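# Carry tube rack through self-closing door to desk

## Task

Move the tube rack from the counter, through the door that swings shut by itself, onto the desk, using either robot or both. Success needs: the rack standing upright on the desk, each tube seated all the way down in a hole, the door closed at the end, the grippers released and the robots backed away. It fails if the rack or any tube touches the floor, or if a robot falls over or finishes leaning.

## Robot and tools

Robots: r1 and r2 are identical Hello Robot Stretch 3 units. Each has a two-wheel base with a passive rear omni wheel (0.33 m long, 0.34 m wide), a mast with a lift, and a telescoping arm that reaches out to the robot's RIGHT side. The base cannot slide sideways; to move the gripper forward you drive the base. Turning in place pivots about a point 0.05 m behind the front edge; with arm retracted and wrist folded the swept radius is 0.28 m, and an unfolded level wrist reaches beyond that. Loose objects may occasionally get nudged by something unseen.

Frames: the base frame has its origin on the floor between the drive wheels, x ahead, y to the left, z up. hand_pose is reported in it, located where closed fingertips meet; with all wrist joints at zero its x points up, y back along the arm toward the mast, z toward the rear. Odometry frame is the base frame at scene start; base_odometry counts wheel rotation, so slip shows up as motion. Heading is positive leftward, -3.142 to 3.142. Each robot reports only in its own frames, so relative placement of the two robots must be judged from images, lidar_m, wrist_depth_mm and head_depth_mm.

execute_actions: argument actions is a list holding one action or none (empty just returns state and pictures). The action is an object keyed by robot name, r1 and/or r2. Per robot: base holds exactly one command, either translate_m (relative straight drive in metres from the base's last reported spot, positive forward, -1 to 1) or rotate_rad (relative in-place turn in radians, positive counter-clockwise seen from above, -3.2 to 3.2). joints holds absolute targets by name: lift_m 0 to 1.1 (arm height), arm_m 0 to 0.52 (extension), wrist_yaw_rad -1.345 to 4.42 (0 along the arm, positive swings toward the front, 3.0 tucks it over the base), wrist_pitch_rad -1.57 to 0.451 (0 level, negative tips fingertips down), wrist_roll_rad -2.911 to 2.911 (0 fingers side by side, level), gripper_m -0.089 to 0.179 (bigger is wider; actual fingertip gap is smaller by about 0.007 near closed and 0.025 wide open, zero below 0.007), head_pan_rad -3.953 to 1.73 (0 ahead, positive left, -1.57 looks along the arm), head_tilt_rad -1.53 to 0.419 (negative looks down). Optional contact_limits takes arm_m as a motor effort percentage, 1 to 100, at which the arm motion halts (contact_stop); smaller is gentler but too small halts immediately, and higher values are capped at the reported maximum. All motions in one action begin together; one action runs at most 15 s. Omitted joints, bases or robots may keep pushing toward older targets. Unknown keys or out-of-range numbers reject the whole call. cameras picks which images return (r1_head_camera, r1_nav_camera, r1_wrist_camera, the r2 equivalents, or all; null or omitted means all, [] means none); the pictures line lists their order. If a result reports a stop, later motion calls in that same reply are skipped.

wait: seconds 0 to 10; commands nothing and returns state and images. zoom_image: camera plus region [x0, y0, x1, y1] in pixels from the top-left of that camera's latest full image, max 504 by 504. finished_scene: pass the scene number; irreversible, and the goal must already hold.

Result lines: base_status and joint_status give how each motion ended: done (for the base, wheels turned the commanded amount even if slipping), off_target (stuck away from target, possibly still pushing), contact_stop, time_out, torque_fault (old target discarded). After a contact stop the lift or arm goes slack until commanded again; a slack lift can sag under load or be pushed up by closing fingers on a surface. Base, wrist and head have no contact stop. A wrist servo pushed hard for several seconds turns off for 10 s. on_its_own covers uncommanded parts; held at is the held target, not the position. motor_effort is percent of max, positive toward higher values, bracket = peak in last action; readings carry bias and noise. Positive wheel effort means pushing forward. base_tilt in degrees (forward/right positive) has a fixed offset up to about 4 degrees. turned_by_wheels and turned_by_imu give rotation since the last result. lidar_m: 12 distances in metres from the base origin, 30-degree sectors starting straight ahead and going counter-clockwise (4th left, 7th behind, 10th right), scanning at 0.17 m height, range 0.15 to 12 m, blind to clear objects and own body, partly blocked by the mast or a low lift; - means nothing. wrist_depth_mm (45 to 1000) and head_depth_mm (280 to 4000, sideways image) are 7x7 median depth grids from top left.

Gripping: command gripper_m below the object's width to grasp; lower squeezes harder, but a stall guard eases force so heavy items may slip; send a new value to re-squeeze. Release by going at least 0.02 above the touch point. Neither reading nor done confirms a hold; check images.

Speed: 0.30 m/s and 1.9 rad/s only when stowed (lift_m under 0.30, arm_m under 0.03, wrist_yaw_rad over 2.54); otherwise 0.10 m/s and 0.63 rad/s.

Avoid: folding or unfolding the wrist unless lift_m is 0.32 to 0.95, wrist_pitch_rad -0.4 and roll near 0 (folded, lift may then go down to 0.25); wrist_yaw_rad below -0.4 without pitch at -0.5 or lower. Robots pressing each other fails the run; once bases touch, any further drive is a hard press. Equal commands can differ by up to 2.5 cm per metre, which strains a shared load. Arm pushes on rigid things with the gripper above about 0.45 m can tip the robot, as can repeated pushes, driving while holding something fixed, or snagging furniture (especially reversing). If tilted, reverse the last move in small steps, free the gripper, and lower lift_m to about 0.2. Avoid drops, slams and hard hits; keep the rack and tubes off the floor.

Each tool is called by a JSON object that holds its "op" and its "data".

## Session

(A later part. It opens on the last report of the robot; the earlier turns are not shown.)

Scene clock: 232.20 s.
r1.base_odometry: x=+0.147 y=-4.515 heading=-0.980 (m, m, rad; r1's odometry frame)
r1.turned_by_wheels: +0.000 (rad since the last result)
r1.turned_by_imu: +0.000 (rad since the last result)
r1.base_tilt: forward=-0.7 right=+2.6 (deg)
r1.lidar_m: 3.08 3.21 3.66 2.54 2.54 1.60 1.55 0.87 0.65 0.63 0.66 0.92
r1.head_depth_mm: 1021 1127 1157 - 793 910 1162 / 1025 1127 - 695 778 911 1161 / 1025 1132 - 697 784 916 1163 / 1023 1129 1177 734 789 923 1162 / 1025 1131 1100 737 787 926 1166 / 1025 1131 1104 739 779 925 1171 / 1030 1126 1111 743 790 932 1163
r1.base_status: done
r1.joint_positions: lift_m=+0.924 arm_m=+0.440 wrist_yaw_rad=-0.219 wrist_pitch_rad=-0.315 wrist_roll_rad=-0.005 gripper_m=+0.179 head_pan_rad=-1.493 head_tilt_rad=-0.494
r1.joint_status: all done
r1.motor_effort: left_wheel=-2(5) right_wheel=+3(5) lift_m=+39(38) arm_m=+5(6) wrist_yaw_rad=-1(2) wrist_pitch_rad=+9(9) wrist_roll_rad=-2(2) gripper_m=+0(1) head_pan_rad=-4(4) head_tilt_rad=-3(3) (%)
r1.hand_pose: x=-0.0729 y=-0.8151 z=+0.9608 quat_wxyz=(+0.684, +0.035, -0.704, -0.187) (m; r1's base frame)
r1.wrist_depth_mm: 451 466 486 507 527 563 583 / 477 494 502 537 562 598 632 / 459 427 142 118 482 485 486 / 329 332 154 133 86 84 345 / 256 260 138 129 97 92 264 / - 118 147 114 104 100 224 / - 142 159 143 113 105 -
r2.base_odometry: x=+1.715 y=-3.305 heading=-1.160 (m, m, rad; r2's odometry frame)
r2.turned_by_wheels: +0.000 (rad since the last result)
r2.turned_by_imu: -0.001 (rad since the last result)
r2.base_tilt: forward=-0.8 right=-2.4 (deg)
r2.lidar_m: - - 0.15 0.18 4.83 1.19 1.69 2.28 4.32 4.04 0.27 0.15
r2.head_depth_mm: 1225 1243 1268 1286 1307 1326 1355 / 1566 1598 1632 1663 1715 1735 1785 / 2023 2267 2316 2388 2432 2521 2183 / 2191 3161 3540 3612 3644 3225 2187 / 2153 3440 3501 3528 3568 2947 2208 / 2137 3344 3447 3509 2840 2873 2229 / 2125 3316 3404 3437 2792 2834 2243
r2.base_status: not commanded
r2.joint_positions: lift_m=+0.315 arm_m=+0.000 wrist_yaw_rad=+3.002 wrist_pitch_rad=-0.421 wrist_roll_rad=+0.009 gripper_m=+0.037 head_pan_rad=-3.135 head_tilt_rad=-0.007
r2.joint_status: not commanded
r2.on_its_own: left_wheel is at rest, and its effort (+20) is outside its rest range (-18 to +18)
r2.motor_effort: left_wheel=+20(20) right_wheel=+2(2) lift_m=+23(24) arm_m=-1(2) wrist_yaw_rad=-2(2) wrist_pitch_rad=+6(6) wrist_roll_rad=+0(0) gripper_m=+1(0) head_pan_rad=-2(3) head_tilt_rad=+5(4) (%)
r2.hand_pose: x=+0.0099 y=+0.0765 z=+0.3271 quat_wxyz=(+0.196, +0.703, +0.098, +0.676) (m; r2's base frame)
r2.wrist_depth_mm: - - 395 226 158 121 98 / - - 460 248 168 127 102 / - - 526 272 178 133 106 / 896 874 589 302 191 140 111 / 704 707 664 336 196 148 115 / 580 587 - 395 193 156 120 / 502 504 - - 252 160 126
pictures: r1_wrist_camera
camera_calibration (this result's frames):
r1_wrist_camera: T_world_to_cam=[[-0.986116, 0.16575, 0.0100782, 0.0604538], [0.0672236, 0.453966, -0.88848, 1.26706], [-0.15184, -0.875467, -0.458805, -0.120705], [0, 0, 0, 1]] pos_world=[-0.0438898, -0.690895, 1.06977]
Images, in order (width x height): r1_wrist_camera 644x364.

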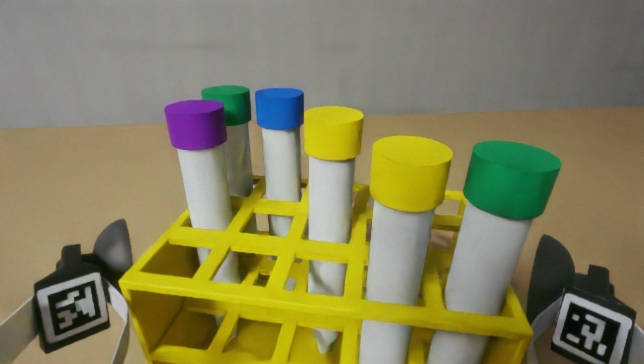

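{"op": "execute_actions", "data": {"actions": [{"r1":{"base":{"translate_m":-0.005},"joints":{"arm_m":0.465,"lift_m":0.912}}}], "cameras": ["r1_wrist_camera"]}}

{"op": "execute_actions", "data": {"actions": [{"r1":{"joints":{"gripper_m":0.10}}}], "cameras": ["r1_wrist_camera"]}}

{"op": "execute_actions", "data": {"actions": [{"r1":{"joints":{"lift_m":0.95}}}], "cameras": ["r1_wrist_camera","r1_head_camera"]}}

Scene clock: 237.10 s.
r1.base_odometry: x=+0.144 y=-4.511 heading=-0.980 (m, m, rad; r1's odometry frame)
r1.turned_by_wheels: +0.000 (rad since the last result)
r1.turned_by_imu: +0.000 (rad since the last result)
r1.base_tilt: forward=-0.7 right=+2.5 (deg)
r1.lidar_m: 3.10 3.23 3.66 2.54 2.54 1.60 1.54 0.87 0.65 0.63 0.66 0.91
r1.head_depth_mm: 1021 1123 1076 - 791 930 1157 / 1030 1125 1186 695 778 912 1154 / 1020 1122 - 697 783 917 1153 / 1022 1121 1173 731 786 920 1160 / 1022 1132 1099 734 784 923 1168 / 1026 1136 1107 740 788 927 1166 / 1028 1124 1118 744 794 929 1177
r1.base_status: done
r1.joint_positions: lift_m=+0.913 arm_m=+0.465 wrist_yaw_rad=-0.219 wrist_pitch_rad=-0.315 wrist_roll_rad=-0.005 gripper_m=+0.179 head_pan_rad=-1.493 head_tilt_rad=-0.494
r1.joint_status: all done
r1.motor_effort: left_wheel=-2(5) right_wheel=+4(5) lift_m=+14(36) arm_m=+4(4) wrist_yaw_rad=-1(1) wrist_pitch_rad=+9(9) wrist_roll_rad=-2(2) gripper_m=+0(0) head_pan_rad=-4(4) head_tilt_rad=-3(4) (%)
r1.hand_pose: x=-0.0729 y=-0.8401 z=+0.9489 quat_wxyz=(+0.684, +0.035, -0.704, -0.187) (m; r1's base frame)
r1.wrist_depth_mm: 429 448 464 489 503 528 551 / 451 470 137 131 542 566 606 / 426 425 142 112 75 74 418 / 304 307 139 123 82 77 299 / 236 124 125 120 90 84 245 / - 126 141 132 94 89 207 / - 140 153 128 108 96 -
r2.base_odometry: x=+1.715 y=-3.305 heading=-1.160 (m, m, rad; r2's odometry frame)
r2.turned_by_wheels: +0.000 (rad since the last result)
r2.turned_by_imu: -0.001 (rad since the last result)
r2.base_tilt: forward=-0.8 right=-2.4 (deg)
r2.lidar_m: - - 0.15 0.18 4.84 1.19 1.69 2.28 4.36 4.03 0.27 0.15
r2.head_depth_mm: 1222 1238 1266 1288 1306 1327 1347 / 1584 1609 1631 1672 1702 1733 1784 / 2035 2257 2311 2382 2453 2544 2168 / 2153 3227 3541 3573 3642 3227 2210 / 2163 3456 3515 3507 3496 2971 2212 / 2155 3329 3475 3452 2868 2874 2229 / 2134 3303 3378 3453 2806 2855 2235
r2.base_status: not commanded
r2.joint_positions: lift_m=+0.315 arm_m=+0.000 wrist_yaw_rad=+3.002 wrist_pitch_rad=-0.421 wrist_roll_rad=+0.009 gripper_m=+0.037 head_pan_rad=-3.135 head_tilt_rad=-0.007
r2.joint_status: not commanded
r2.on_its_own: left_wheel is at rest, and its effort (+19) is outside its rest range (-18 to +18)
r2.motor_effort: left_wheel=+19(20) right_wheel=+2(2) lift_m=+23(23) arm_m=-2(1) wrist_yaw_rad=-2(2) wrist_pitch_rad=+6(6) wrist_roll_rad=+0(0) gripper_m=+0(0) head_pan_rad=-3(2) head_tilt_rad=+5(5) (%)
r2.hand_pose: x=+0.0099 y=+0.0765 z=+0.3271 quat_wxyz=(+0.196, +0.703, +0.098, +0.676) (m; r2's base frame)
r2.wrist_depth_mm: - - 401 226 158 121 99 / - - 465 246 167 127 102 / - - 522 272 180 134 106 / 891 894 573 300 192 141 111 / 709 696 673 339 196 148 115 / 585 577 - 395 194 156 121 / 505 497 - - 252 161 126
pictures: r1_wrist_camera
camera_calibration (this result's frames):
r1_wrist_camera: T_world_to_cam=[[-0.986114, 0.165763, 0.0100724, 0.0647322], [0.0672525, 0.454065, -0.888427, 1.26783], [-0.151842, -0.875413, -0.458908, -0.147919], [0, 0, 0, 1]] pos_world=[-0.0438915, -0.715896, 1.05784]
Images, in order (width x height): r1_wrist_camera 644x364.

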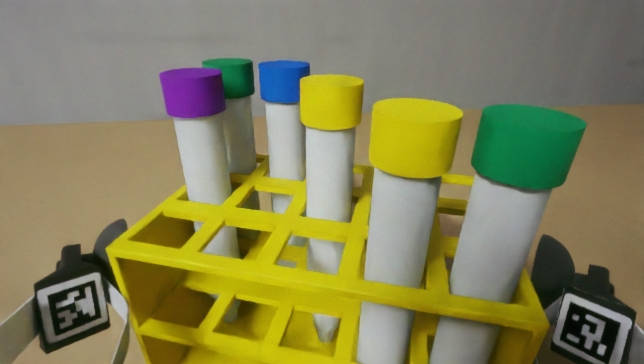

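Scene clock: 238.37 s.
r1.base_odometry: x=+0.144 y=-4.511 heading=-0.980 (m, m, rad; r1's odometry frame)
r1.turned_by_wheels: +0.000 (rad since the last result)
r1.turned_by_imu: +0.000 (rad since the last result)
r1.base_tilt: forward=-0.7 right=+2.6 (deg)
r1.lidar_m: 3.10 3.22 3.67 2.54 2.53 1.60 1.54 0.87 0.65 0.63 0.66 0.92
r1.head_depth_mm: 1028 1125 1078 - 793 935 1161 / 1024 1126 1198 698 779 914 1159 / 1024 1127 - 698 782 916 1158 / 1025 1124 1177 734 781 917 1159 / 1026 1130 1100 737 788 924 1160 / 1018 1125 1110 739 789 931 1163 / 1029 1130 1108 742 792 930 1169
r1.base_status: not commanded
r1.joint_positions: lift_m=+0.913 arm_m=+0.465 wrist_yaw_rad=-0.220 wrist_pitch_rad=-0.313 wrist_roll_rad=-0.005 gripper_m=+0.101 head_pan_rad=-1.493 head_tilt_rad=-0.494
r1.joint_status: all done
r1.motor_effort: left_wheel=-2(2) right_wheel=+4(4) lift_m=+13(13) arm_m=+5(5) wrist_yaw_rad=-1(1) wrist_pitch_rad=+8(8) wrist_roll_rad=-2(2) gripper_m=-22(95) head_pan_rad=-4(4) head_tilt_rad=-3(3) (%)
r1.hand_pose: x=-0.0731 y=-0.8403 z=+0.9494 quat_wxyz=(+0.684, +0.034, -0.704, -0.186) (m; r1's base frame)
r1.wrist_depth_mm: 427 447 462 484 507 532 557 / 458 471 144 136 542 571 599 / 431 434 154 116 81 74 455 / 305 311 143 125 88 80 321 / 238 132 126 123 95 87 247 / 202 136 154 109 96 91 201 / - 156 154 119 110 101 175
r2.base_odometry: x=+1.715 y=-3.305 heading=-1.160 (m, m, rad; r2's odometry frame)
r2.turned_by_wheels: +0.000 (rad since the last result)
r2.turned_by_imu: +0.000 (rad since the last result)
r2.base_tilt: forward=-0.9 right=-2.4 (deg)
r2.lidar_m: - - 0.15 0.18 4.79 1.19 1.68 2.27 4.34 4.04 0.26 0.15
r2.head_depth_mm: 1229 1245 1264 1281 1305 1327 1350 / 1581 1605 1634 1667 1698 1746 1782 / 2044 2246 2285 2382 2461 2540 2181 / 2166 3176 3575 3574 3602 3225 2200 / 2160 3383 3509 3515 3530 2951 2206 / 2150 3357 3473 3443 2874 2895 2220 / 2123 3335 3436 3451 2873 2841 2239
r2.base_status: not commanded
r2.joint_positions: lift_m=+0.315 arm_m=+0.000 wrist_yaw_rad=+3.002 wrist_pitch_rad=-0.421 wrist_roll_rad=+0.009 gripper_m=+0.037 head_pan_rad=-3.135 head_tilt_rad=-0.007
r2.joint_status: not commanded
r2.on_its_own: left_wheel is at rest, and its effort (+19) is outside its rest range (-18 to +18)
r2.motor_effort: left_wheel=+19(20) right_wheel=+2(1) lift_m=+23(23) arm_m=-1(1) wrist_yaw_rad=-2(2) wrist_pitch_rad=+6(6) wrist_roll_rad=+0(0) gripper_m=+1(0) head_pan_rad=-2(3) head_tilt_rad=+5(5) (%)
r2.hand_pose: x=+0.0099 y=+0.0765 z=+0.3271 quat_wxyz=(+0.196, +0.703, +0.098, +0.676) (m; r2's base frame)
r2.wrist_depth_mm: - - 400 227 158 122 99 / - - 460 247 168 127 102 / - - 523 273 179 133 106 / 908 873 587 303 192 140 111 / 711 707 675 344 195 148 115 / 588 580 - 395 192 156 120 / 493 501 - - 252 161 126
pictures: r1_wrist_camera
camera_calibration (this result's frames):
r1_wrist_camera: T_world_to_cam=[[-0.986, 0.166432, 0.0101716, 0.065039], [0.0671385, 0.45211, -0.889432, 1.26769], [-0.152629, -0.876297, -0.456954, -0.150535], [0, 0, 0, 1]] pos_world=[-0.0439585, -0.715875, 1.05808]
Images, in order (width x height): r1_wrist_camera 644x364.

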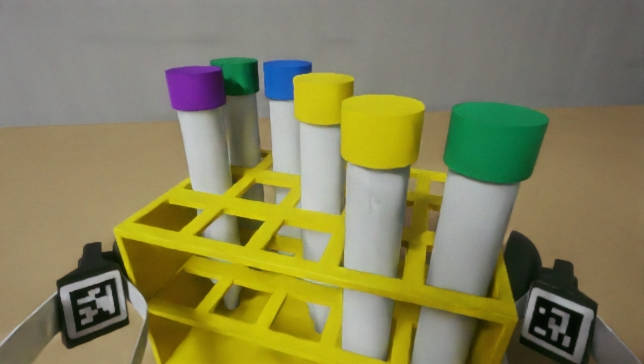

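Scene clock: 239.53 s.
r1.base_odometry: x=+0.144 y=-4.511 heading=-0.980 (m, m, rad; r1's odometry frame)
r1.turned_by_wheels: +0.000 (rad since the last result)
r1.turned_by_imu: +0.000 (rad since the last result)
r1.base_tilt: forward=-0.7 right=+2.6 (deg)
r1.lidar_m: 3.09 3.24 3.66 2.54 2.54 1.60 1.54 0.87 0.65 0.63 0.66 0.92
r1.head_depth_mm: 1027 1130 1195 - 776 905 1160 / 1020 1117 - 728 779 913 1160 / 1024 1109 - 731 781 916 1169 / 1023 1129 1142 734 785 920 1165 / 1026 1128 1100 735 792 922 1162 / 1029 1127 1108 740 784 926 1161 / 1021 1126 1113 740 793 926 1171
r1.base_status: not commanded
r1.joint_positions: lift_m=+0.949 arm_m=+0.465 wrist_yaw_rad=-0.220 wrist_pitch_rad=-0.325 wrist_roll_rad=-0.005 gripper_m=+0.101 head_pan_rad=-1.493 head_tilt_rad=-0.494
r1.joint_status: all done
r1.motor_effort: left_wheel=-2(2) right_wheel=+3(4) lift_m=+39(40) arm_m=+5(5) wrist_yaw_rad=+0(1) wrist_pitch_rad=+14(15) wrist_roll_rad=-2(2) gripper_m=-21(22) head_pan_rad=-4(4) head_tilt_rad=-3(4) (%)
r1.hand_pose: x=-0.0728 y=-0.8391 z=+0.9834 quat_wxyz=(+0.683, +0.038, -0.704, -0.191) (m; r1's base frame)
r1.wrist_depth_mm: 430 445 467 483 508 529 556 / 454 473 497 521 544 574 606 / 478 495 181 173 108 466 543 / 370 375 181 173 109 346 388 / 291 145 151 136 109 274 300 / 247 139 160 146 107 100 244 / - 149 164 120 110 103 214
r2.base_odometry: x=+1.715 y=-3.305 heading=-1.160 (m, m, rad; r2's odometry frame)
r2.turned_by_wheels: +0.000 (rad since the last result)
r2.turned_by_imu: +0.000 (rad since the last result)
r2.base_tilt: forward=-0.8 right=-2.5 (deg)
r2.lidar_m: - - 0.15 0.18 4.82 1.19 1.68 2.28 4.32 4.04 0.27 0.15
r2.head_depth_mm: 1225 1247 1265 1287 1307 1333 1351 / 1568 1601 1639 1677 1706 1740 1777 / 2040 2240 2310 2381 2445 2538 2197 / 2160 3151 3546 3545 3595 3184 2197 / 2159 3469 3489 3545 3526 2964 2213 / 2146 3378 3434 3479 2876 2864 2236 / 2149 3356 3485 3473 2842 2869 2240
r2.base_status: not commanded
r2.joint_positions: lift_m=+0.315 arm_m=+0.000 wrist_yaw_rad=+3.002 wrist_pitch_rad=-0.421 wrist_roll_rad=+0.009 gripper_m=+0.037 head_pan_rad=-3.135 head_tilt_rad=-0.007
r2.joint_status: not commanded
r2.on_its_own: left_wheel is at rest, and its effort (+19) is outside its rest range (-18 to +18)
r2.motor_effort: left_wheel=+19(20) right_wheel=+1(2) lift_m=+23(23) arm_m=-2(2) wrist_yaw_rad=-2(2) wrist_pitch_rad=+6(6) wrist_roll_rad=+0(0) gripper_m=+0(0) head_pan_rad=-2(3) head_tilt_rad=+5(5) (%)
r2.hand_pose: x=+0.0099 y=+0.0765 z=+0.3271 quat_wxyz=(+0.196, +0.703, +0.098, +0.676) (m; r2's base frame)
r2.wrist_depth_mm: - - 400 226 158 121 99 / - - 461 247 168 127 102 / - - 523 271 178 133 106 / 901 886 578 301 191 140 111 / 702 700 673 344 195 148 115 / 581 579 - 397 194 156 120 / 501 497 - - 253 161 126
pictures: r1_head_camera (sideways: a quarter turn clockwise sets it upright), r1_wrist_camera
camera_calibration (this result's frames):
r1_head_camera: T_world_to_cam=[[0.0149003, 0.51903, -0.854626, 1.13336], [0.999676, 0.00992589, 0.0234574, -0.0355696], [0.020658, -0.854698, -0.518714, 0.631502], [0, 0, 0, 1]] pos_world=[0.00562502, -0.0481525, 1.297]
r1_wrist_camera: T_world_to_cam=[[-0.986028, 0.166307, 0.0095543, 0.0652623], [0.0694514, 0.462552, -0.883868, 1.30085], [-0.151413, -0.870854, -0.467639, -0.118732], [0, 0, 0, 1]] pos_world=[-0.0439732, -0.715965, 1.09364]
Images, in order (width x height): r1_head_camera 896x504, r1_wrist_camera 644x364.

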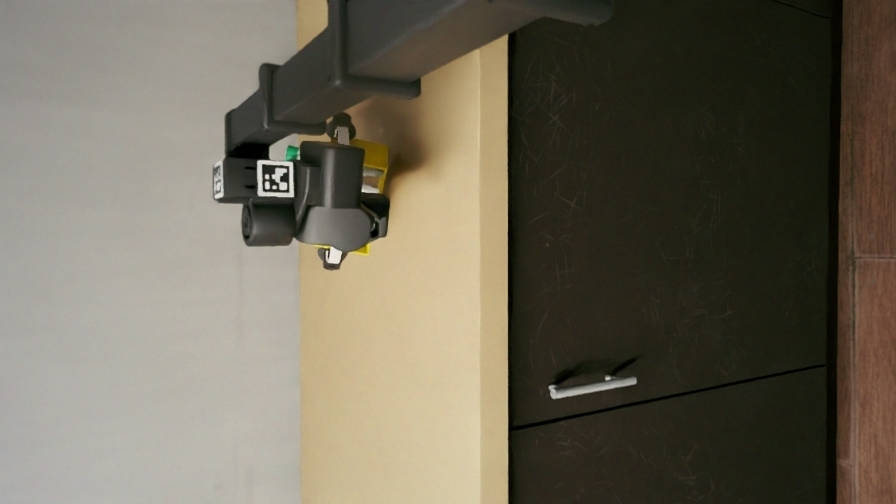

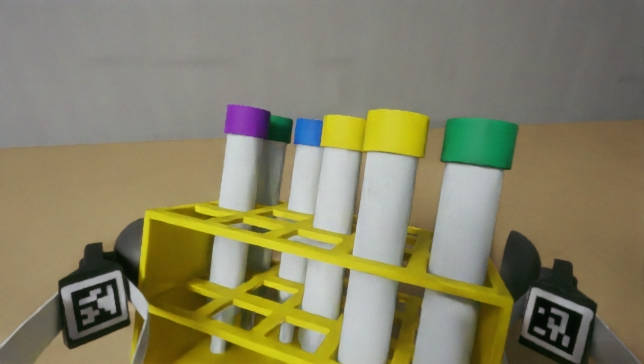

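{"op": "execute_actions", "data": {"actions": [{"r1":{"joints":{"lift_m":0.915}}}], "cameras": ["r1_wrist_camera"]}}

{"op": "execute_actions", "data": {"actions": [{"r1":{"joints":{"gripper_m":0.179}}}], "cameras": []}}

{"op": "execute_actions", "data": {"actions": [{"r1":{"base":{"translate_m":0.02},"joints":{"arm_m":0.3}}}], "cameras": ["r1_wrist_camera"]}}

{"op": "execute_actions", "data": {"actions": [{"r1":{"joints":{"arm_m":0.0,"head_tilt_rad":-0.6}}}], "cameras": ["r1_head_camera"]}}

Scene clock: 246.23 s.
r1.base_odometry: x=+0.144 y=-4.511 heading=-0.980 (m, m, rad; r1's odometry frame)
r1.turned_by_wheels: +0.000 (rad since the last result)
r1.turned_by_imu: +0.001 (rad since the last result)
r1.base_tilt: forward=-0.7 right=+2.6 (deg)
r1.lidar_m: 3.10 3.22 3.66 2.54 2.54 1.60 1.54 0.87 0.65 0.63 0.66 0.92
r1.head_depth_mm: 1025 1121 1077 - 793 931 1159 / 1023 1130 - 699 782 913 1157 / 1022 1132 - 697 781 919 1156 / 1027 1131 1181 731 787 920 1156 / 1020 1129 1102 736 788 922 1167 / 1026 1130 1111 738 790 927 1173 / 1022 1124 1119 744 794 929 1170
r1.base_status: not commanded
r1.joint_positions: lift_m=+0.916 arm_m=+0.465 wrist_yaw_rad=-0.220 wrist_pitch_rad=-0.319 wrist_roll_rad=-0.005 gripper_m=+0.101 head_pan_rad=-1.493 head_tilt_rad=-0.494
r1.joint_status: all done
r1.motor_effort: left_wheel=-2(2) right_wheel=+3(3) lift_m=+13(37) arm_m=+4(5) wrist_yaw_rad=+0(0) wrist_pitch_rad=+11(15) wrist_roll_rad=-2(2) gripper_m=-22(22) head_pan_rad=-4(4) head_tilt_rad=-3(3) (%)
r1.hand_pose: x=-0.0729 y=-0.8397 z=+0.9510 quat_wxyz=(+0.684, +0.036, -0.704, -0.189) (m; r1's base frame)
r1.wrist_depth_mm: 425 444 462 484 508 531 552 / 454 470 146 137 533 571 597 / 432 431 151 114 80 72 453 / 309 311 143 124 88 79 321 / 241 133 127 122 94 86 249 / 205 137 155 108 95 90 201 / - 158 155 121 110 105 176
r2.base_odometry: x=+1.715 y=-3.305 heading=-1.160 (m, m, rad; r2's odometry frame)
r2.turned_by_wheels: +0.000 (rad since the last result)
r2.turned_by_imu: -0.001 (rad since the last result)
r2.base_tilt: forward=-0.9 right=-2.4 (deg)
r2.lidar_m: - - 0.15 0.18 4.82 1.19 1.68 2.28 4.32 4.04 0.27 0.15
r2.head_depth_mm: 1227 1249 1255 1284 1305 1325 1342 / 1579 1607 1634 1668 1700 1740 1767 / 2033 2266 2340 2405 2452 2541 2179 / 2165 3152 3562 3590 3669 3208 2195 / 2140 3472 3528 3479 3606 2973 2203 / 2139 3363 3454 3484 2863 2896 2224 / 2135 3316 3426 3417 2813 2835 2236
r2.base_status: not commanded
r2.joint_positions: lift_m=+0.315 arm_m=+0.000 wrist_yaw_rad=+3.002 wrist_pitch_rad=-0.421 wrist_roll_rad=+0.009 gripper_m=+0.037 head_pan_rad=-3.135 head_tilt_rad=-0.007
r2.joint_status: not commanded
r2.on_its_own: left_wheel is at rest, and its effort (+20) is outside its rest range (-18 to +18)
r2.motor_effort: left_wheel=+20(20) right_wheel=+1(2) lift_m=+23(23) arm_m=-1(1) wrist_yaw_rad=-2(2) wrist_pitch_rad=+6(6) wrist_roll_rad=+0(0) gripper_m=+0(0) head_pan_rad=-3(2) head_tilt_rad=+5(5) (%)
r2.hand_pose: x=+0.0099 y=+0.0765 z=+0.3271 quat_wxyz=(+0.196, +0.703, +0.098, +0.676) (m; r2's base frame)
r2.wrist_depth_mm: - - 401 225 158 121 98 / - - 463 246 168 127 102 / - - 524 273 179 133 107 / 905 895 577 303 192 140 110 / 705 702 670 340 196 148 115 / 585 577 - 394 193 156 120 / 499 504 - - 253 161 126
pictures: r1_wrist_camera
camera_calibration (this result's frames):
r1_wrist_camera: T_world_to_cam=[[-0.986013, 0.166378, 0.00986611, 0.0653003], [0.0682887, 0.457283, -0.886695, 1.27068], [-0.152038, -0.873619, -0.462249, -0.141945], [0, 0, 0, 1]] pos_world=[-0.0439671, -0.71593, 1.06045]
Images, in order (width x height): r1_wrist_camera 644x364.

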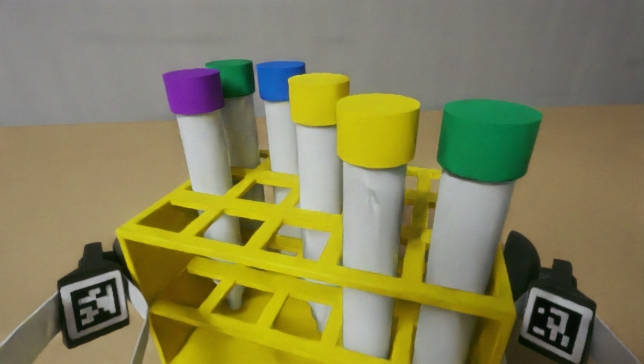

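Scene clock: 247.50 s.
r1.base_odometry: x=+0.144 y=-4.511 heading=-0.980 (m, m, rad; r1's odometry frame)
r1.turned_by_wheels: +0.000 (rad since the last result)
r1.turned_by_imu: +0.000 (rad since the last result)
r1.base_tilt: forward=-0.7 right=+2.6 (deg)
r1.lidar_m: 3.10 3.21 3.65 2.54 2.54 1.60 1.54 0.87 0.65 0.63 0.66 0.92
r1.head_depth_mm: 1020 1132 1082 - 795 928 1156 / 1028 1133 - 695 780 912 1158 / 1020 1130 - 701 780 909 1150 / 1025 1132 1175 732 786 920 1165 / 1024 1131 1105 734 789 924 1160 / 1028 1127 1107 738 787 927 1168 / 1025 1130 1114 743 795 927 1170
r1.base_status: not commanded
r1.joint_positions: lift_m=+0.916 arm_m=+0.465 wrist_yaw_rad=-0.220 wrist_pitch_rad=-0.319 wrist_roll_rad=-0.005 gripper_m=+0.179 head_pan_rad=-1.493 head_tilt_rad=-0.494
r1.joint_status: all done
r1.motor_effort: left_wheel=-2(2) right_wheel=+3(3) lift_m=+14(14) arm_m=+4(5) wrist_yaw_rad=-1(0) wrist_pitch_rad=+11(12) wrist_roll_rad=-2(2) gripper_m=+0(83) head_pan_rad=-5(4) head_tilt_rad=-3(3) (%)
r1.hand_pose: x=-0.0729 y=-0.8397 z=+0.9510 quat_wxyz=(+0.684, +0.036, -0.704, -0.189) (m; r1's base frame)
r1.wrist_depth_mm: 428 442 465 484 505 532 557 / 459 474 144 143 538 571 597 / 429 434 137 115 81 75 452 / 307 309 144 126 86 77 321 / 242 130 129 124 94 86 248 / - 139 156 112 96 93 210 / - 158 156 120 109 99 -
r2.base_odometry: x=+1.715 y=-3.305 heading=-1.160 (m, m, rad; r2's odometry frame)
r2.turned_by_wheels: +0.000 (rad since the last result)
r2.turned_by_imu: +0.000 (rad since the last result)
r2.base_tilt: forward=-0.8 right=-2.4 (deg)
r2.lidar_m: - - 0.15 0.18 4.81 1.19 1.68 2.28 4.37 4.02 0.27 0.15
r2.head_depth_mm: 1228 1247 1269 1286 1298 1328 1344 / 1568 1601 1632 1677 1716 1737 1784 / 2045 2278 2317 2395 2443 2536 2162 / 2180 3163 3521 3561 3664 3168 2195 / 2147 3389 3550 3566 3568 2968 2220 / 2166 3375 3488 3509 2886 2891 2221 / 2144 3338 3437 3448 2820 2833 2240
r2.base_status: not commanded
r2.joint_positions: lift_m=+0.315 arm_m=+0.000 wrist_yaw_rad=+3.002 wrist_pitch_rad=-0.421 wrist_roll_rad=+0.009 gripper_m=+0.037 head_pan_rad=-3.135 head_tilt_rad=-0.007
r2.joint_status: not commanded
r2.on_its_own: left_wheel is at rest, and its effort (+20) is outside its rest range (-18 to +18)
r2.motor_effort: left_wheel=+20(20) right_wheel=+1(1) lift_m=+23(23) arm_m=-1(1) wrist_yaw_rad=-1(2) wrist_pitch_rad=+7(6) wrist_roll_rad=+0(0) gripper_m=+0(1) head_pan_rad=-2(2) head_tilt_rad=+5(5) (%)
r2.hand_pose: x=+0.0099 y=+0.0765 z=+0.3271 quat_wxyz=(+0.196, +0.703, +0.098, +0.676) (m; r2's base frame)
r2.wrist_depth_mm: - - 401 225 159 121 99 / - - 456 248 168 128 102 / - - 522 270 179 133 106 / 901 906 578 302 191 141 111 / 718 691 666 341 196 148 115 / 584 583 - 399 193 156 120 / 497 503 - - 252 161 126
pictures: none
No camera images: the call's "cameras" was empty. Leave "cameras" out to get every camera's image.

Scene clock: 249.97 s.
r1.base_odometry: x=+0.155 y=-4.528 heading=-0.980 (m, m, rad; r1's odometry frame)
r1.turned_by_wheels: +0.000 (rad since the last result)
r1.turned_by_imu: +0.000 (rad since the last result)
r1.base_tilt: forward=-0.6 right=+2.6 (deg)
r1.lidar_m: 3.08 3.19 3.66 2.55 2.54 1.62 1.56 0.87 0.65 0.63 0.66 0.92
r1.head_depth_mm: 1024 1130 1084 - 811 910 1158 / 1024 1133 1200 694 779 910 1159 / 1023 1130 1195 - 786 917 1164 / 1027 1126 1095 718 786 922 1159 / 1020 1124 1103 737 790 921 1166 / 1024 1130 1107 738 792 924 1170 / 1022 1122 1111 743 796 931 1166
r1.base_status: done
r1.joint_positions: lift_m=+0.916 arm_m=+0.300 wrist_yaw_rad=-0.220 wrist_pitch_rad=-0.319 wrist_roll_rad=-0.006 gripper_m=+0.179 head_pan_rad=-1.493 head_tilt_rad=-0.494
r1.joint_status: all done
r1.motor_effort: left_wheel=-2(3) right_wheel=+3(10) lift_m=+14(14) arm_m=-4(2) wrist_yaw_rad=+0(1) wrist_pitch_rad=+11(11) wrist_roll_rad=-2(2) gripper_m=+0(1) head_pan_rad=-4(4) head_tilt_rad=-3(2) (%)
r1.hand_pose: x=-0.0729 y=-0.6753 z=+0.9510 quat_wxyz=(+0.684, +0.036, -0.704, -0.188) (m; r1's base frame)
r1.wrist_depth_mm: 557 584 606 627 655 690 732 / 590 608 623 264 680 714 749 / 429 433 317 260 411 449 459 / 309 311 307 278 316 320 321 / 241 243 245 245 246 248 248 / - 198 199 200 201 203 211 / - 168 168 169 169 170 -
r2.base_odometry: x=+1.715 y=-3.305 heading=-1.160 (m, m, rad; r2's odometry frame)
r2.turned_by_wheels: +0.000 (rad since the last result)
r2.turned_by_imu: +0.000 (rad since the last result)
r2.base_tilt: forward=-0.8 right=-2.5 (deg)
r2.lidar_m: - - 0.15 0.18 4.84 1.19 1.68 2.28 4.35 4.04 0.26 0.15
r2.head_depth_mm: 1230 1245 1267 1283 1304 1329 1352 / 1575 1606 1644 1674 1704 1744 1774 / 2042 2262 2318 2374 2466 2522 2175 / 2157 3143 3545 3631 3584 3197 2181 / 2164 3442 3525 3543 3563 2914 2204 / 2144 3323 3467 3478 2859 2884 2204 / 2125 3327 3386 3379 2831 2843 2257
r2.base_status: not commanded
r2.joint_positions: lift_m=+0.315 arm_m=+0.000 wrist_yaw_rad=+3.002 wrist_pitch_rad=-0.421 wrist_roll_rad=+0.009 gripper_m=+0.037 head_pan_rad=-3.135 head_tilt_rad=-0.007
r2.joint_status: not commanded
r2.on_its_own: left_wheel is at rest, and its effort (+19) is outside its rest range (-18 to +18)
r2.motor_effort: left_wheel=+19(20) right_wheel=+1(2) lift_m=+23(23) arm_m=-1(1) wrist_yaw_rad=-2(2) wrist_pitch_rad=+7(6) wrist_roll_rad=+0(0) gripper_m=+0(0) head_pan_rad=-3(2) head_tilt_rad=+5(5) (%)
r2.hand_pose: x=+0.0099 y=+0.0765 z=+0.3271 quat_wxyz=(+0.196, +0.703, +0.098, +0.676) (m; r2's base frame)
r2.wrist_depth_mm: - - 400 227 158 121 99 / - - 460 247 168 127 102 / - - 522 271 179 134 106 / 916 884 584 304 191 140 111 / 706 716 672 339 197 148 116 / 591 581 - 398 193 156 120 / 495 501 - - 251 160 126
pictures: r1_wrist_camera
camera_calibration (this result's frames):
r1_wrist_camera: T_world_to_cam=[[-0.986033, 0.166231, 0.0103132, 0.0374233], [0.0678318, 0.45737, -0.886686, 1.19551], [-0.152111, -0.873602, -0.462257, 0.00167662], [0, 0, 0, 1]] pos_world=[-0.0439377, -0.551545, 1.06043]
Images, in order (width x height): r1_wrist_camera 644x364.

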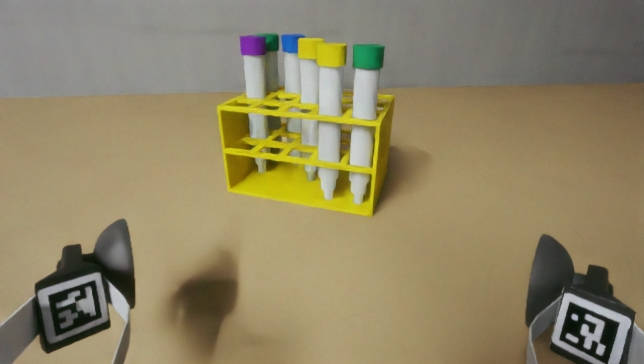

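Scene clock: 253.40 s.
r1.base_odometry: x=+0.155 y=-4.528 heading=-0.980 (m, m, rad; r1's odometry frame)
r1.turned_by_wheels: +0.000 (rad since the last result)
r1.turned_by_imu: +0.000 (rad since the last result)
r1.base_tilt: forward=-0.7 right=+2.6 (deg)
r1.lidar_m: 3.08 3.20 3.67 2.54 2.54 1.62 1.56 0.87 0.65 0.63 0.66 0.92
r1.head_depth_mm: 1033 1136 849 728 819 - - / 1031 1127 815 732 803 - - / 1034 1135 798 733 - - - / 1030 1136 849 734 898 1072 1182 / 1031 1132 862 733 872 1077 1183 / 1028 1140 865 738 876 1077 1191 / 1030 1140 867 740 882 1087 1189
r1.base_status: not commanded
r1.joint_positions: lift_m=+0.916 arm_m=+0.002 wrist_yaw_rad=-0.220 wrist_pitch_rad=-0.319 wrist_roll_rad=-0.006 gripper_m=+0.179 head_pan_rad=-1.493 head_tilt_rad=-0.592
r1.joint_status: all done
joint sent to its limit — the command would take r1.arm_m past its lower limit, so that joint was sent only as far as its limit.
r1.motor_effort: left_wheel=-2(2) right_wheel=+3(3) lift_m=+14(13) arm_m=-4(4) wrist_yaw_rad=+0(1) wrist_pitch_rad=+11(12) wrist_roll_rad=-2(2) gripper_m=+0(1) head_pan_rad=-4(5) head_tilt_rad=-5(14) (%)
r1.hand_pose: x=-0.0729 y=-0.3766 z=+0.9510 quat_wxyz=(+0.684, +0.036, -0.704, -0.188) (m; r1's base frame)
r1.wrist_depth_mm: 801 818 855 889 947 - - / 728 727 651 583 771 785 802 / 434 441 440 444 450 452 457 / 352 365 384 400 441 469 497 / 398 417 439 459 490 511 547 / 419 457 472 500 535 562 607 / 484 493 524 553 590 638 -
r2.base_odometry: x=+1.715 y=-3.305 heading=-1.160 (m, m, rad; r2's odometry frame)
r2.turned_by_wheels: +0.000 (rad since the last result)
r2.turned_by_imu: +0.000 (rad since the last result)
r2.base_tilt: forward=-0.9 right=-2.5 (deg)
r2.lidar_m: - - 0.15 0.18 4.83 1.19 1.68 2.28 4.35 4.03 0.27 0.15
r2.head_depth_mm: 1234 1241 1268 1283 1305 1330 1347 / 1582 1598 1643 1666 1692 1749 1779 / 2042 2226 2321 2391 2451 2534 2173 / 2137 3212 3546 3607 3590 3159 2200 / 2147 3384 3558 3560 3623 2989 2199 / 2134 3327 3419 3453 2856 2893 2217 / 2130 3321 3425 3424 2830 2853 2228
r2.base_status: not commanded
r2.joint_positions: lift_m=+0.315 arm_m=+0.000 wrist_yaw_rad=+3.002 wrist_pitch_rad=-0.421 wrist_roll_rad=+0.009 gripper_m=+0.037 head_pan_rad=-3.135 head_tilt_rad=-0.007
r2.joint_status: not commanded
r2.on_its_own: left_wheel is at rest, and its effort (+20) is outside its rest range (-18 to +18)
r2.motor_effort: left_wheel=+20(19) right_wheel=+1(1) lift_m=+23(23) arm_m=-1(2) wrist_yaw_rad=-2(2) wrist_pitch_rad=+6(6) wrist_roll_rad=+0(0) gripper_m=+0(0) head_pan_rad=-3(3) head_tilt_rad=+5(5) (%)
r2.hand_pose: x=+0.0099 y=+0.0765 z=+0.3271 quat_wxyz=(+0.196, +0.703, +0.098, +0.676) (m; r2's base frame)
r2.wrist_depth_mm: - - 397 227 157 121 98 / - - 458 248 167 127 102 / - - 517 272 178 133 106 / 904 903 582 300 192 141 111 / 708 708 664 343 198 148 116 / 589 587 - 391 193 156 120 / 505 503 - - 252 161 126
pictures: r1_head_camera (sideways: a quarter turn clockwise sets it upright)
camera_calibration (this result's frames):
r1_head_camera: T_world_to_cam=[[0.00859323, 0.600049, -0.799917, 1.06207], [0.999829, 0.00795894, 0.0167111, -0.0267851], [0.016394, -0.799924, -0.599878, 0.737123], [0, 0, 0, 1]] pos_world=[0.00556947, -0.0474388, 1.2922]
Images, in order (width x height): r1_head_camera 896x504.

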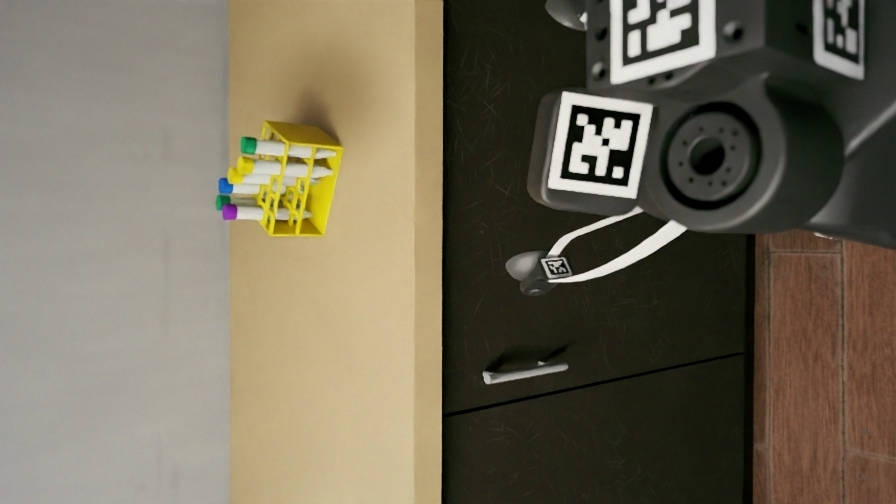

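{"op": "execute_actions", "data": {"actions": [{"r1":{"base":{"rotate_rad":0.35},"joints":{"wrist_yaw_rad":0.74,"lift_m":0.94}}}], "cameras": []}}

{"op": "execute_actions", "data": {"actions": [{"r1":{"base":{"translate_m":-0.6},"joints":{"arm_m":0.2,"head_pan_rad":-1.1,"head_tilt_rad":-0.5}}}], "cameras": ["r1_wrist_camera","r1_head_camera"]}}

Scene clock: 267.20 s.
r1.base_odometry: x=+0.155 y=-4.528 heading=-0.630 (m, m, rad; r1's odometry frame)
r1.turned_by_wheels: +0.350 (rad since the last result)
r1.turned_by_imu: +0.351 (rad since the last result)
r1.base_tilt: forward=-0.7 right=+2.6 (deg)
r1.lidar_m: 3.09 3.80 3.54 2.42 1.72 1.56 1.07 0.69 0.63 0.63 0.78 2.99
r1.head_depth_mm: 996 1088 851 694 - - 1135 / 1025 1128 853 709 814 - - / 1060 1162 857 754 866 - - / 1103 1188 857 796 921 - 1139 / 1140 1245 859 842 - - 1164 / 1193 1269 861 894 1049 1358 1191 / 1236 1360 864 956 1182 1409 1194
r1.base_status: done
r1.joint_positions: lift_m=+0.939 arm_m=+0.002 wrist_yaw_rad=+0.738 wrist_pitch_rad=-0.319 wrist_roll_rad=-0.006 gripper_m=+0.179 head_pan_rad=-1.493 head_tilt_rad=-0.592
r1.joint_status: all done
r1.motor_effort: left_wheel=-3(6) right_wheel=+4(8) lift_m=+39(40) arm_m=-4(4) wrist_yaw_rad=+1(1) wrist_pitch_rad=+11(11) wrist_roll_rad=-1(2) gripper_m=+0(0) head_pan_rad=-4(4) head_tilt_rad=-4(4) (%)
r1.hand_pose: x=+0.1372 y=-0.3210 z=+0.9749 quat_wxyz=(+0.694, +0.356, -0.608, +0.148) (m; r1's base frame)
r1.wrist_depth_mm: - - - - - - 833 / - - - - - 909 826 / - - - - 637 523 534 / - - - - 696 481 397 / - - - - 723 523 390 / - - - - 767 554 380 / - - - - 797 567 -
r2.base_odometry: x=+1.715 y=-3.305 heading=-1.160 (m, m, rad; r2's odometry frame)
r2.turned_by_wheels: +0.000 (rad since the last result)
r2.turned_by_imu: -0.001 (rad since the last result)
r2.base_tilt: forward=-0.8 right=-2.4 (deg)
r2.lidar_m: - - 0.15 0.18 4.79 1.19 1.68 2.31 4.33 4.04 0.27 0.15
r2.head_depth_mm: 1226 1251 1262 1288 1309 1328 1355 / 1578 1607 1634 1665 1695 1736 1783 / 2052 2254 2330 2373 2472 2548 2179 / 2167 3165 3604 3556 3624 3191 2208 / 2148 3410 3479 3535 3549 2943 2218 / 2155 3358 3438 3520 2885 2887 2238 / 2140 3355 3408 3473 2803 2837 2237
r2.base_status: not commanded
r2.joint_positions: lift_m=+0.315 arm_m=+0.000 wrist_yaw_rad=+3.002 wrist_pitch_rad=-0.421 wrist_roll_rad=+0.009 gripper_m=+0.037 head_pan_rad=-3.135 head_tilt_rad=-0.007
r2.joint_status: not commanded
r2.on_its_own: left_wheel is at rest, and its effort (+19) is outside its rest range (-18 to +18)
r2.motor_effort: left_wheel=+19(20) right_wheel=+1(2) lift_m=+23(23) arm_m=-2(1) wrist_yaw_rad=-2(2) wrist_pitch_rad=+6(6) wrist_roll_rad=+0(0) gripper_m=+0(0) head_pan_rad=-2(2) head_tilt_rad=+5(5) (%)
r2.hand_pose: x=+0.0099 y=+0.0765 z=+0.3271 quat_wxyz=(+0.196, +0.703, +0.098, +0.676) (m; r2's base frame)
r2.wrist_depth_mm: - - 395 226 158 121 99 / - - 458 246 168 127 102 / - - 522 273 179 133 106 / 882 881 594 302 190 140 110 / 711 707 677 341 196 148 115 / 579 582 - 398 193 156 120 / 497 504 - - 251 160 126
pictures: none
No camera images: the call's "cameras" was empty. Leave "cameras" out to get every camera's image.

Scene clock: 274.37 s.
r1.base_odometry: x=-0.329 y=-4.174 heading=-0.630 (m, m, rad; r1's odometry frame)
r1.turned_by_wheels: +0.000 (rad since the last result)
r1.turned_by_imu: +0.001 (rad since the last result)
r1.base_tilt: forward=-0.7 right=+2.6 (deg)
r1.lidar_m: 3.67 4.12 2.64 1.72 1.11 1.00 1.00 0.45 0.41 0.42 0.51 1.03
r1.head_depth_mm: 920 991 1021 - 505 555 631 / 986 1076 1041 715 552 632 731 / 1064 1172 821 718 614 729 861 / 1164 1286 1055 754 722 857 1048 / 1269 1426 1066 757 844 1038 1216 / 1414 1565 1070 836 1032 1360 1235 / 1579 1812 1072 1018 1313 1481 1245
r1.base_status: done
r1.joint_positions: lift_m=+0.939 arm_m=+0.200 wrist_yaw_rad=+0.739 wrist_pitch_rad=-0.319 wrist_roll_rad=-0.006 gripper_m=+0.179 head_pan_rad=-1.107 head_tilt_rad=-0.507
r1.joint_status: all done
r1.motor_effort: left_wheel=-2(7) right_wheel=+4(5) lift_m=+39(39) arm_m=+4(4) wrist_yaw_rad=+1(1) wrist_pitch_rad=+11(11) wrist_roll_rad=-1(1) gripper_m=+0(1) head_pan_rad=+4(38) head_tilt_rad=+2(13) (%)
r1.hand_pose: x=+0.1374 y=-0.5189 z=+0.9749 quat_wxyz=(+0.694, +0.357, -0.608, +0.148) (m; r1's base frame)
r1.wrist_depth_mm: - - - - 882 671 543 / - - 845 849 371 692 548 / - - 506 514 311 524 527 / - - 364 366 327 372 372 / - - 295 284 286 288 289 / - - 249 233 234 234 243 / - - 773 196 197 198 -
r2.base_odometry: x=+1.715 y=-3.305 heading=-1.160 (m, m, rad; r2's odometry frame)
r2.turned_by_wheels: +0.000 (rad since the last result)
r2.turned_by_imu: -0.001 (rad since the last result)
r2.base_tilt: forward=-0.9 right=-2.4 (deg)
r2.lidar_m: - - 0.15 0.18 4.83 1.19 1.69 2.46 4.37 4.03 0.27 0.15
r2.head_depth_mm: 1221 1246 1269 1283 1303 1336 1342 / 1581 1603 1641 1664 1707 1743 1787 / 2049 2253 2335 2395 2476 2520 2184 / 2171 3154 3550 3573 3661 3169 2215 / 2169 3370 3536 3522 3545 2950 2216 / 2154 3341 3429 3476 2836 2843 2218 / 2138 3337 3423 2710 2814 2864 2239
r2.base_status: not commanded
r2.joint_positions: lift_m=+0.315 arm_m=+0.000 wrist_yaw_rad=+3.002 wrist_pitch_rad=-0.421 wrist_roll_rad=+0.009 gripper_m=+0.037 head_pan_rad=-3.135 head_tilt_rad=-0.007
r2.joint_status: not commanded
r2.on_its_own: left_wheel is at rest, and its effort (+19) is outside its rest range (-18 to +18)
r2.motor_effort: left_wheel=+19(19) right_wheel=+2(2) lift_m=+23(23) arm_m=-2(1) wrist_yaw_rad=-2(2) wrist_pitch_rad=+6(6) wrist_roll_rad=+0(0) gripper_m=+0(0) head_pan_rad=-2(3) head_tilt_rad=+5(5) (%)
r2.hand_pose: x=+0.0099 y=+0.0765 z=+0.3271 quat_wxyz=(+0.196, +0.703, +0.098, +0.676) (m; r2's base frame)
r2.wrist_depth_mm: - - 401 225 159 121 98 / - - 466 248 167 127 102 / - - 523 271 178 134 106 / 920 899 581 302 192 140 111 / 701 693 662 340 197 147 115 / 587 566 - 396 193 156 120 / 495 500 - - 252 161 126
pictures: r1_head_camera (sideways: a quarter turn clockwise sets it upright), r1_wrist_camera
camera_calibration (this result's frames):
r1_head_camera: T_world_to_cam=[[-0.186599, 0.496354, -0.847829, 1.12573], [0.92249, 0.385359, 0.0225737, -0.033948], [0.337923, -0.777902, -0.529789, 0.643977], [0, 0, 0, 1]] pos_world=[0.0237617, -0.0447264, 1.29636]
r1_wrist_camera: T_world_to_cam=[[-0.702215, -0.711886, 0.0105823, -0.276401], [-0.335709, 0.317968, -0.886677, 1.114], [0.627848, -0.626191, -0.462269, 0.202585], [0, 0, 0, 1]] pos_world=[0.0526952, -0.424126, 1.08433]
Images, in order (width x height): r1_head_camera 896x504, r1_wrist_camera 644x364.

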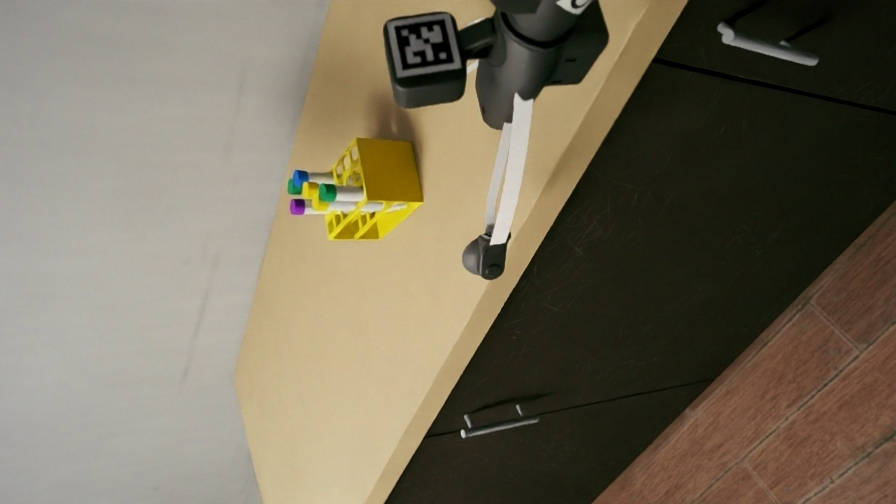

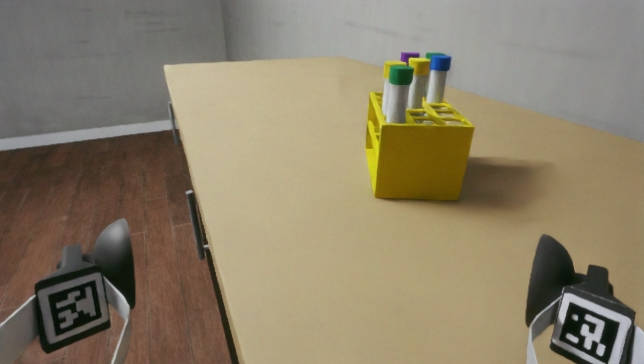

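{"op": "execute_actions", "data": {"actions": [{"r1":{"joints":{"arm_m":0.325,"lift_m":0.915,"gripper_m":0.15}}}], "cameras": ["r1_wrist_camera"]}}

Scene clock: 279.03 s.
r1.base_odometry: x=-0.329 y=-4.174 heading=-0.630 (m, m, rad; r1's odometry frame)
r1.turned_by_wheels: +0.000 (rad since the last result)
r1.turned_by_imu: +0.001 (rad since the last result)
r1.base_tilt: forward=-0.7 right=+2.5 (deg)
r1.lidar_m: 3.67 4.16 2.64 1.72 1.11 1.00 1.01 0.45 0.41 0.41 0.51 1.03
r1.head_depth_mm: 922 993 1041 - 541 554 631 / 991 1072 1045 682 559 635 728 / 1067 1165 821 682 605 726 865 / 1161 1277 1054 716 721 858 1054 / 1283 1430 1058 755 848 1039 1211 / 1409 1568 1061 837 1031 1375 1244 / 1571 1822 1076 1021 1318 1477 1236
r1.base_status: not commanded
r1.joint_positions: lift_m=+0.916 arm_m=+0.325 wrist_yaw_rad=+0.739 wrist_pitch_rad=-0.319 wrist_roll_rad=-0.006 gripper_m=+0.150 head_pan_rad=-1.107 head_tilt_rad=-0.507
r1.joint_status: all done
r1.motor_effort: left_wheel=-2(2) right_wheel=+4(4) lift_m=+14(35) arm_m=+4(3) wrist_yaw_rad=+1(0) wrist_pitch_rad=+11(11) wrist_roll_rad=-1(1) gripper_m=+0(83) head_pan_rad=+4(5) head_tilt_rad=+2(3) (%)
r1.hand_pose: x=+0.1374 y=-0.6439 z=+0.9510 quat_wxyz=(+0.694, +0.357, -0.608, +0.148) (m; r1's base frame)
r1.wrist_depth_mm: - - - - 719 555 443 / - 722 721 255 669 571 456 / - 438 434 218 413 449 440 / - 309 312 228 299 318 321 / 252 253 244 239 241 246 247 / 205 - 199 199 200 201 201 / - 163 168 169 170 167 176
r2.base_odometry: x=+1.715 y=-3.305 heading=-1.160 (m, m, rad; r2's odometry frame)
r2.turned_by_wheels: +0.000 (rad since the last result)
r2.turned_by_imu: -0.001 (rad since the last result)
r2.base_tilt: forward=-0.9 right=-2.3 (deg)
r2.lidar_m: - - 0.15 0.18 4.80 1.19 1.68 2.46 4.34 4.04 0.27 0.15
r2.head_depth_mm: 1223 1247 1258 1290 1308 1328 1355 / 1574 1610 1636 1674 1712 1732 1780 / 2038 2264 2323 2373 2464 2565 2195 / 2166 3153 3540 3569 3583 3206 2211 / 2156 3418 3500 3542 3563 2973 2207 / 2140 3354 3469 3507 2866 2872 2239 / 2126 3383 3379 2861 2800 2851 2229
r2.base_status: not commanded
r2.joint_positions: lift_m=+0.315 arm_m=+0.000 wrist_yaw_rad=+3.002 wrist_pitch_rad=-0.421 wrist_roll_rad=+0.009 gripper_m=+0.037 head_pan_rad=-3.135 head_tilt_rad=-0.007
r2.joint_status: not commanded
r2.on_its_own: left_wheel is at rest, and its effort (+20) is outside its rest range (-18 to +18)
r2.motor_effort: left_wheel=+20(19) right_wheel=+1(2) lift_m=+23(23) arm_m=-2(2) wrist_yaw_rad=-2(2) wrist_pitch_rad=+6(6) wrist_roll_rad=+0(0) gripper_m=+1(0) head_pan_rad=-3(2) head_tilt_rad=+5(5) (%)
r2.hand_pose: x=+0.0099 y=+0.0765 z=+0.3271 quat_wxyz=(+0.196, +0.703, +0.098, +0.676) (m; r2's base frame)
r2.wrist_depth_mm: - - 395 227 158 121 99 / - - 461 246 167 127 102 / - - 521 272 180 134 106 / 890 901 591 304 191 140 110 / 713 715 655 337 196 148 115 / 582 582 - 393 193 157 120 / 500 498 - - 253 160 126
pictures: r1_wrist_camera
camera_calibration (this result's frames):
r1_wrist_camera: T_world_to_cam=[[-0.7022, -0.711901, 0.0105821, -0.365141], [-0.335716, 0.317961, -0.886677, 1.13255], [0.627861, -0.626177, -0.462269, 0.113268], [0, 0, 0, 1]] pos_world=[0.0526969, -0.549125, 1.06043]
Images, in order (width x height): r1_wrist_camera 644x364.

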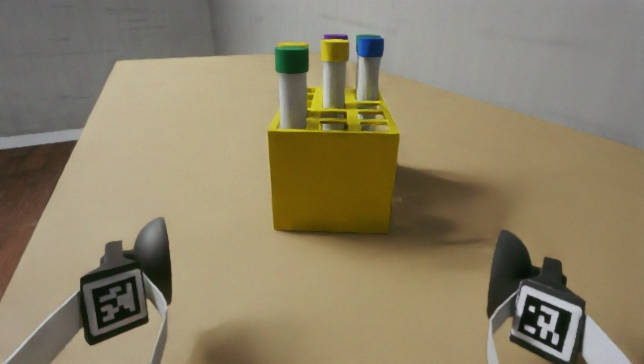

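{"op": "execute_actions", "data": {"actions": [{"r1":{"base":{"translate_m":0.095},"joints":{"arm_m":0.429}}}], "cameras": ["r1_wrist_camera","r1_head_camera"]}}

Scene clock: 283.73 s.
r1.base_odometry: x=-0.253 y=-4.230 heading=-0.630 (m, m, rad; r1's odometry frame)
r1.turned_by_wheels: +0.000 (rad since the last result)
r1.turned_by_imu: +0.000 (rad since the last result)
r1.base_tilt: forward=-0.7 right=+2.6 (deg)
r1.lidar_m: 3.55 4.10 2.62 2.45 1.21 1.09 1.10 0.49 0.45 0.45 0.56 1.12
r1.head_depth_mm: 951 1024 1071 652 558 609 694 / 1021 1100 800 696 601 691 798 / 1094 1202 1051 714 683 793 938 / 1201 1328 1052 718 786 931 1155 / 1319 1456 1067 790 923 1138 1240 / 1457 1634 1061 918 1127 1396 1240 / 1636 1889 1068 1111 1444 1484 1246
r1.base_status: done
r1.joint_positions: lift_m=+0.916 arm_m=+0.429 wrist_yaw_rad=+0.739 wrist_pitch_rad=-0.319 wrist_roll_rad=-0.006 gripper_m=+0.150 head_pan_rad=-1.107 head_tilt_rad=-0.507
r1.joint_status: all done
r1.motor_effort: left_wheel=-2(2) right_wheel=+3(9) lift_m=+14(14) arm_m=+4(5) wrist_yaw_rad=+0(0) wrist_pitch_rad=+12(10) wrist_roll_rad=-1(1) gripper_m=+0(0) head_pan_rad=+5(5) head_tilt_rad=+2(3) (%)
r1.hand_pose: x=+0.1374 y=-0.7479 z=+0.9510 quat_wxyz=(+0.694, +0.357, -0.608, +0.148) (m; r1's base frame)
r1.wrist_depth_mm: - - - - 646 490 390 / - 710 732 161 171 507 398 / 462 430 78 184 381 449 401 / 308 310 80 143 167 317 320 / 240 251 89 123 130 245 248 / 201 - 93 140 146 147 201 / - 162 94 93 91 127 175
r2.base_odometry: x=+1.715 y=-3.305 heading=-1.160 (m, m, rad; r2's odometry frame)
r2.turned_by_wheels: +0.000 (rad since the last result)
r2.turned_by_imu: -0.001 (rad since the last result)
r2.base_tilt: forward=-0.9 right=-2.4 (deg)
r2.lidar_m: - - 0.15 0.18 4.82 1.19 1.68 2.34 4.32 4.04 0.26 0.15
r2.head_depth_mm: 1226 1249 1266 1289 1299 1327 1341 / 1584 1603 1626 1664 1707 1746 1778 / 2049 2262 2322 2386 2463 2522 2197 / 2186 3174 3561 3581 3614 3209 2198 / 2180 3375 3528 3499 3569 3016 2177 / 2148 3317 3438 3459 2863 2845 2219 / 2131 3346 3393 3442 2802 2838 2227
r2.base_status: not commanded
r2.joint_positions: lift_m=+0.315 arm_m=+0.000 wrist_yaw_rad=+3.002 wrist_pitch_rad=-0.421 wrist_roll_rad=+0.009 gripper_m=+0.037 head_pan_rad=-3.135 head_tilt_rad=-0.007
r2.joint_status: not commanded
r2.on_its_own: left_wheel is at rest, and its effort (+19) is outside its rest range (-18 to +18)
r2.motor_effort: left_wheel=+19(19) right_wheel=+1(1) lift_m=+23(23) arm_m=-2(1) wrist_yaw_rad=-2(2) wrist_pitch_rad=+6(7) wrist_roll_rad=+0(0) gripper_m=+0(0) head_pan_rad=-2(4) head_tilt_rad=+5(6) (%)
r2.hand_pose: x=+0.0099 y=+0.0765 z=+0.3271 quat_wxyz=(+0.196, +0.703, +0.098, +0.676) (m; r2's base frame)
r2.wrist_depth_mm: - - 402 228 159 121 98 / - - 463 246 168 127 102 / - - 523 271 179 133 106 / 882 886 588 303 192 140 110 / 710 701 671 340 196 148 115 / 586 581 - 394 192 156 120 / 492 499 - - 252 161 126
pictures: r1_head_camera (sideways: a quarter turn clockwise sets it upright), r1_wrist_camera
camera_calibration (this result's frames):
r1_head_camera: T_world_to_cam=[[-0.186565, 0.496283, -0.847878, 1.12579], [0.922489, 0.385363, 0.0225801, -0.0339562], [0.337947, -0.777945, -0.529711, 0.643874], [0, 0, 0, 1]] pos_world=[0.023762, -0.0447268, 1.29637]
r1_wrist_camera: T_world_to_cam=[[-0.70219, -0.711911, 0.0105822, -0.439185], [-0.33572, 0.317956, -0.886677, 1.16562], [0.62787, -0.626169, -0.462269, 0.0481499], [0, 0, 0, 1]] pos_world=[0.052698, -0.653126, 1.06043]
Images, in order (width x height): r1_head_camera 896x504, r1_wrist_camera 644x364.

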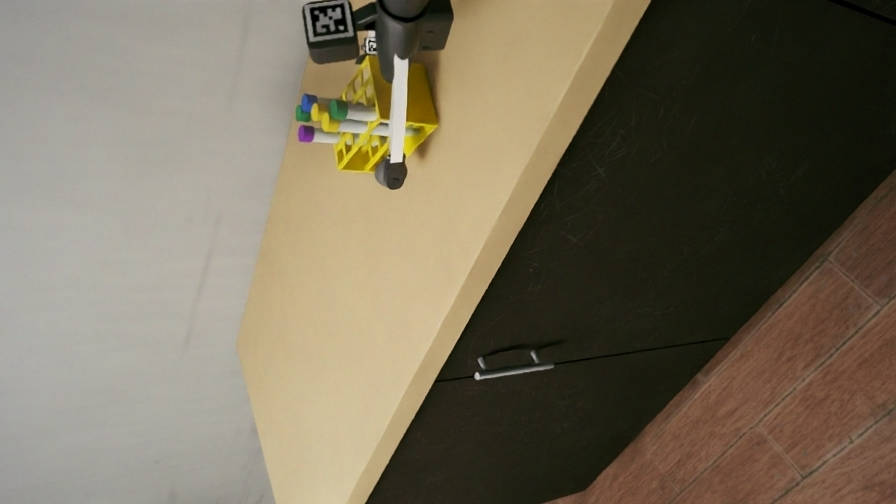

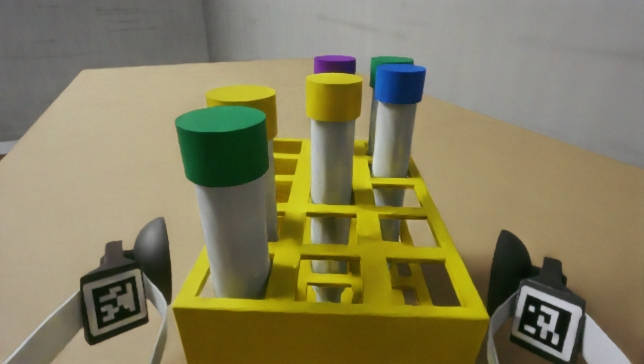

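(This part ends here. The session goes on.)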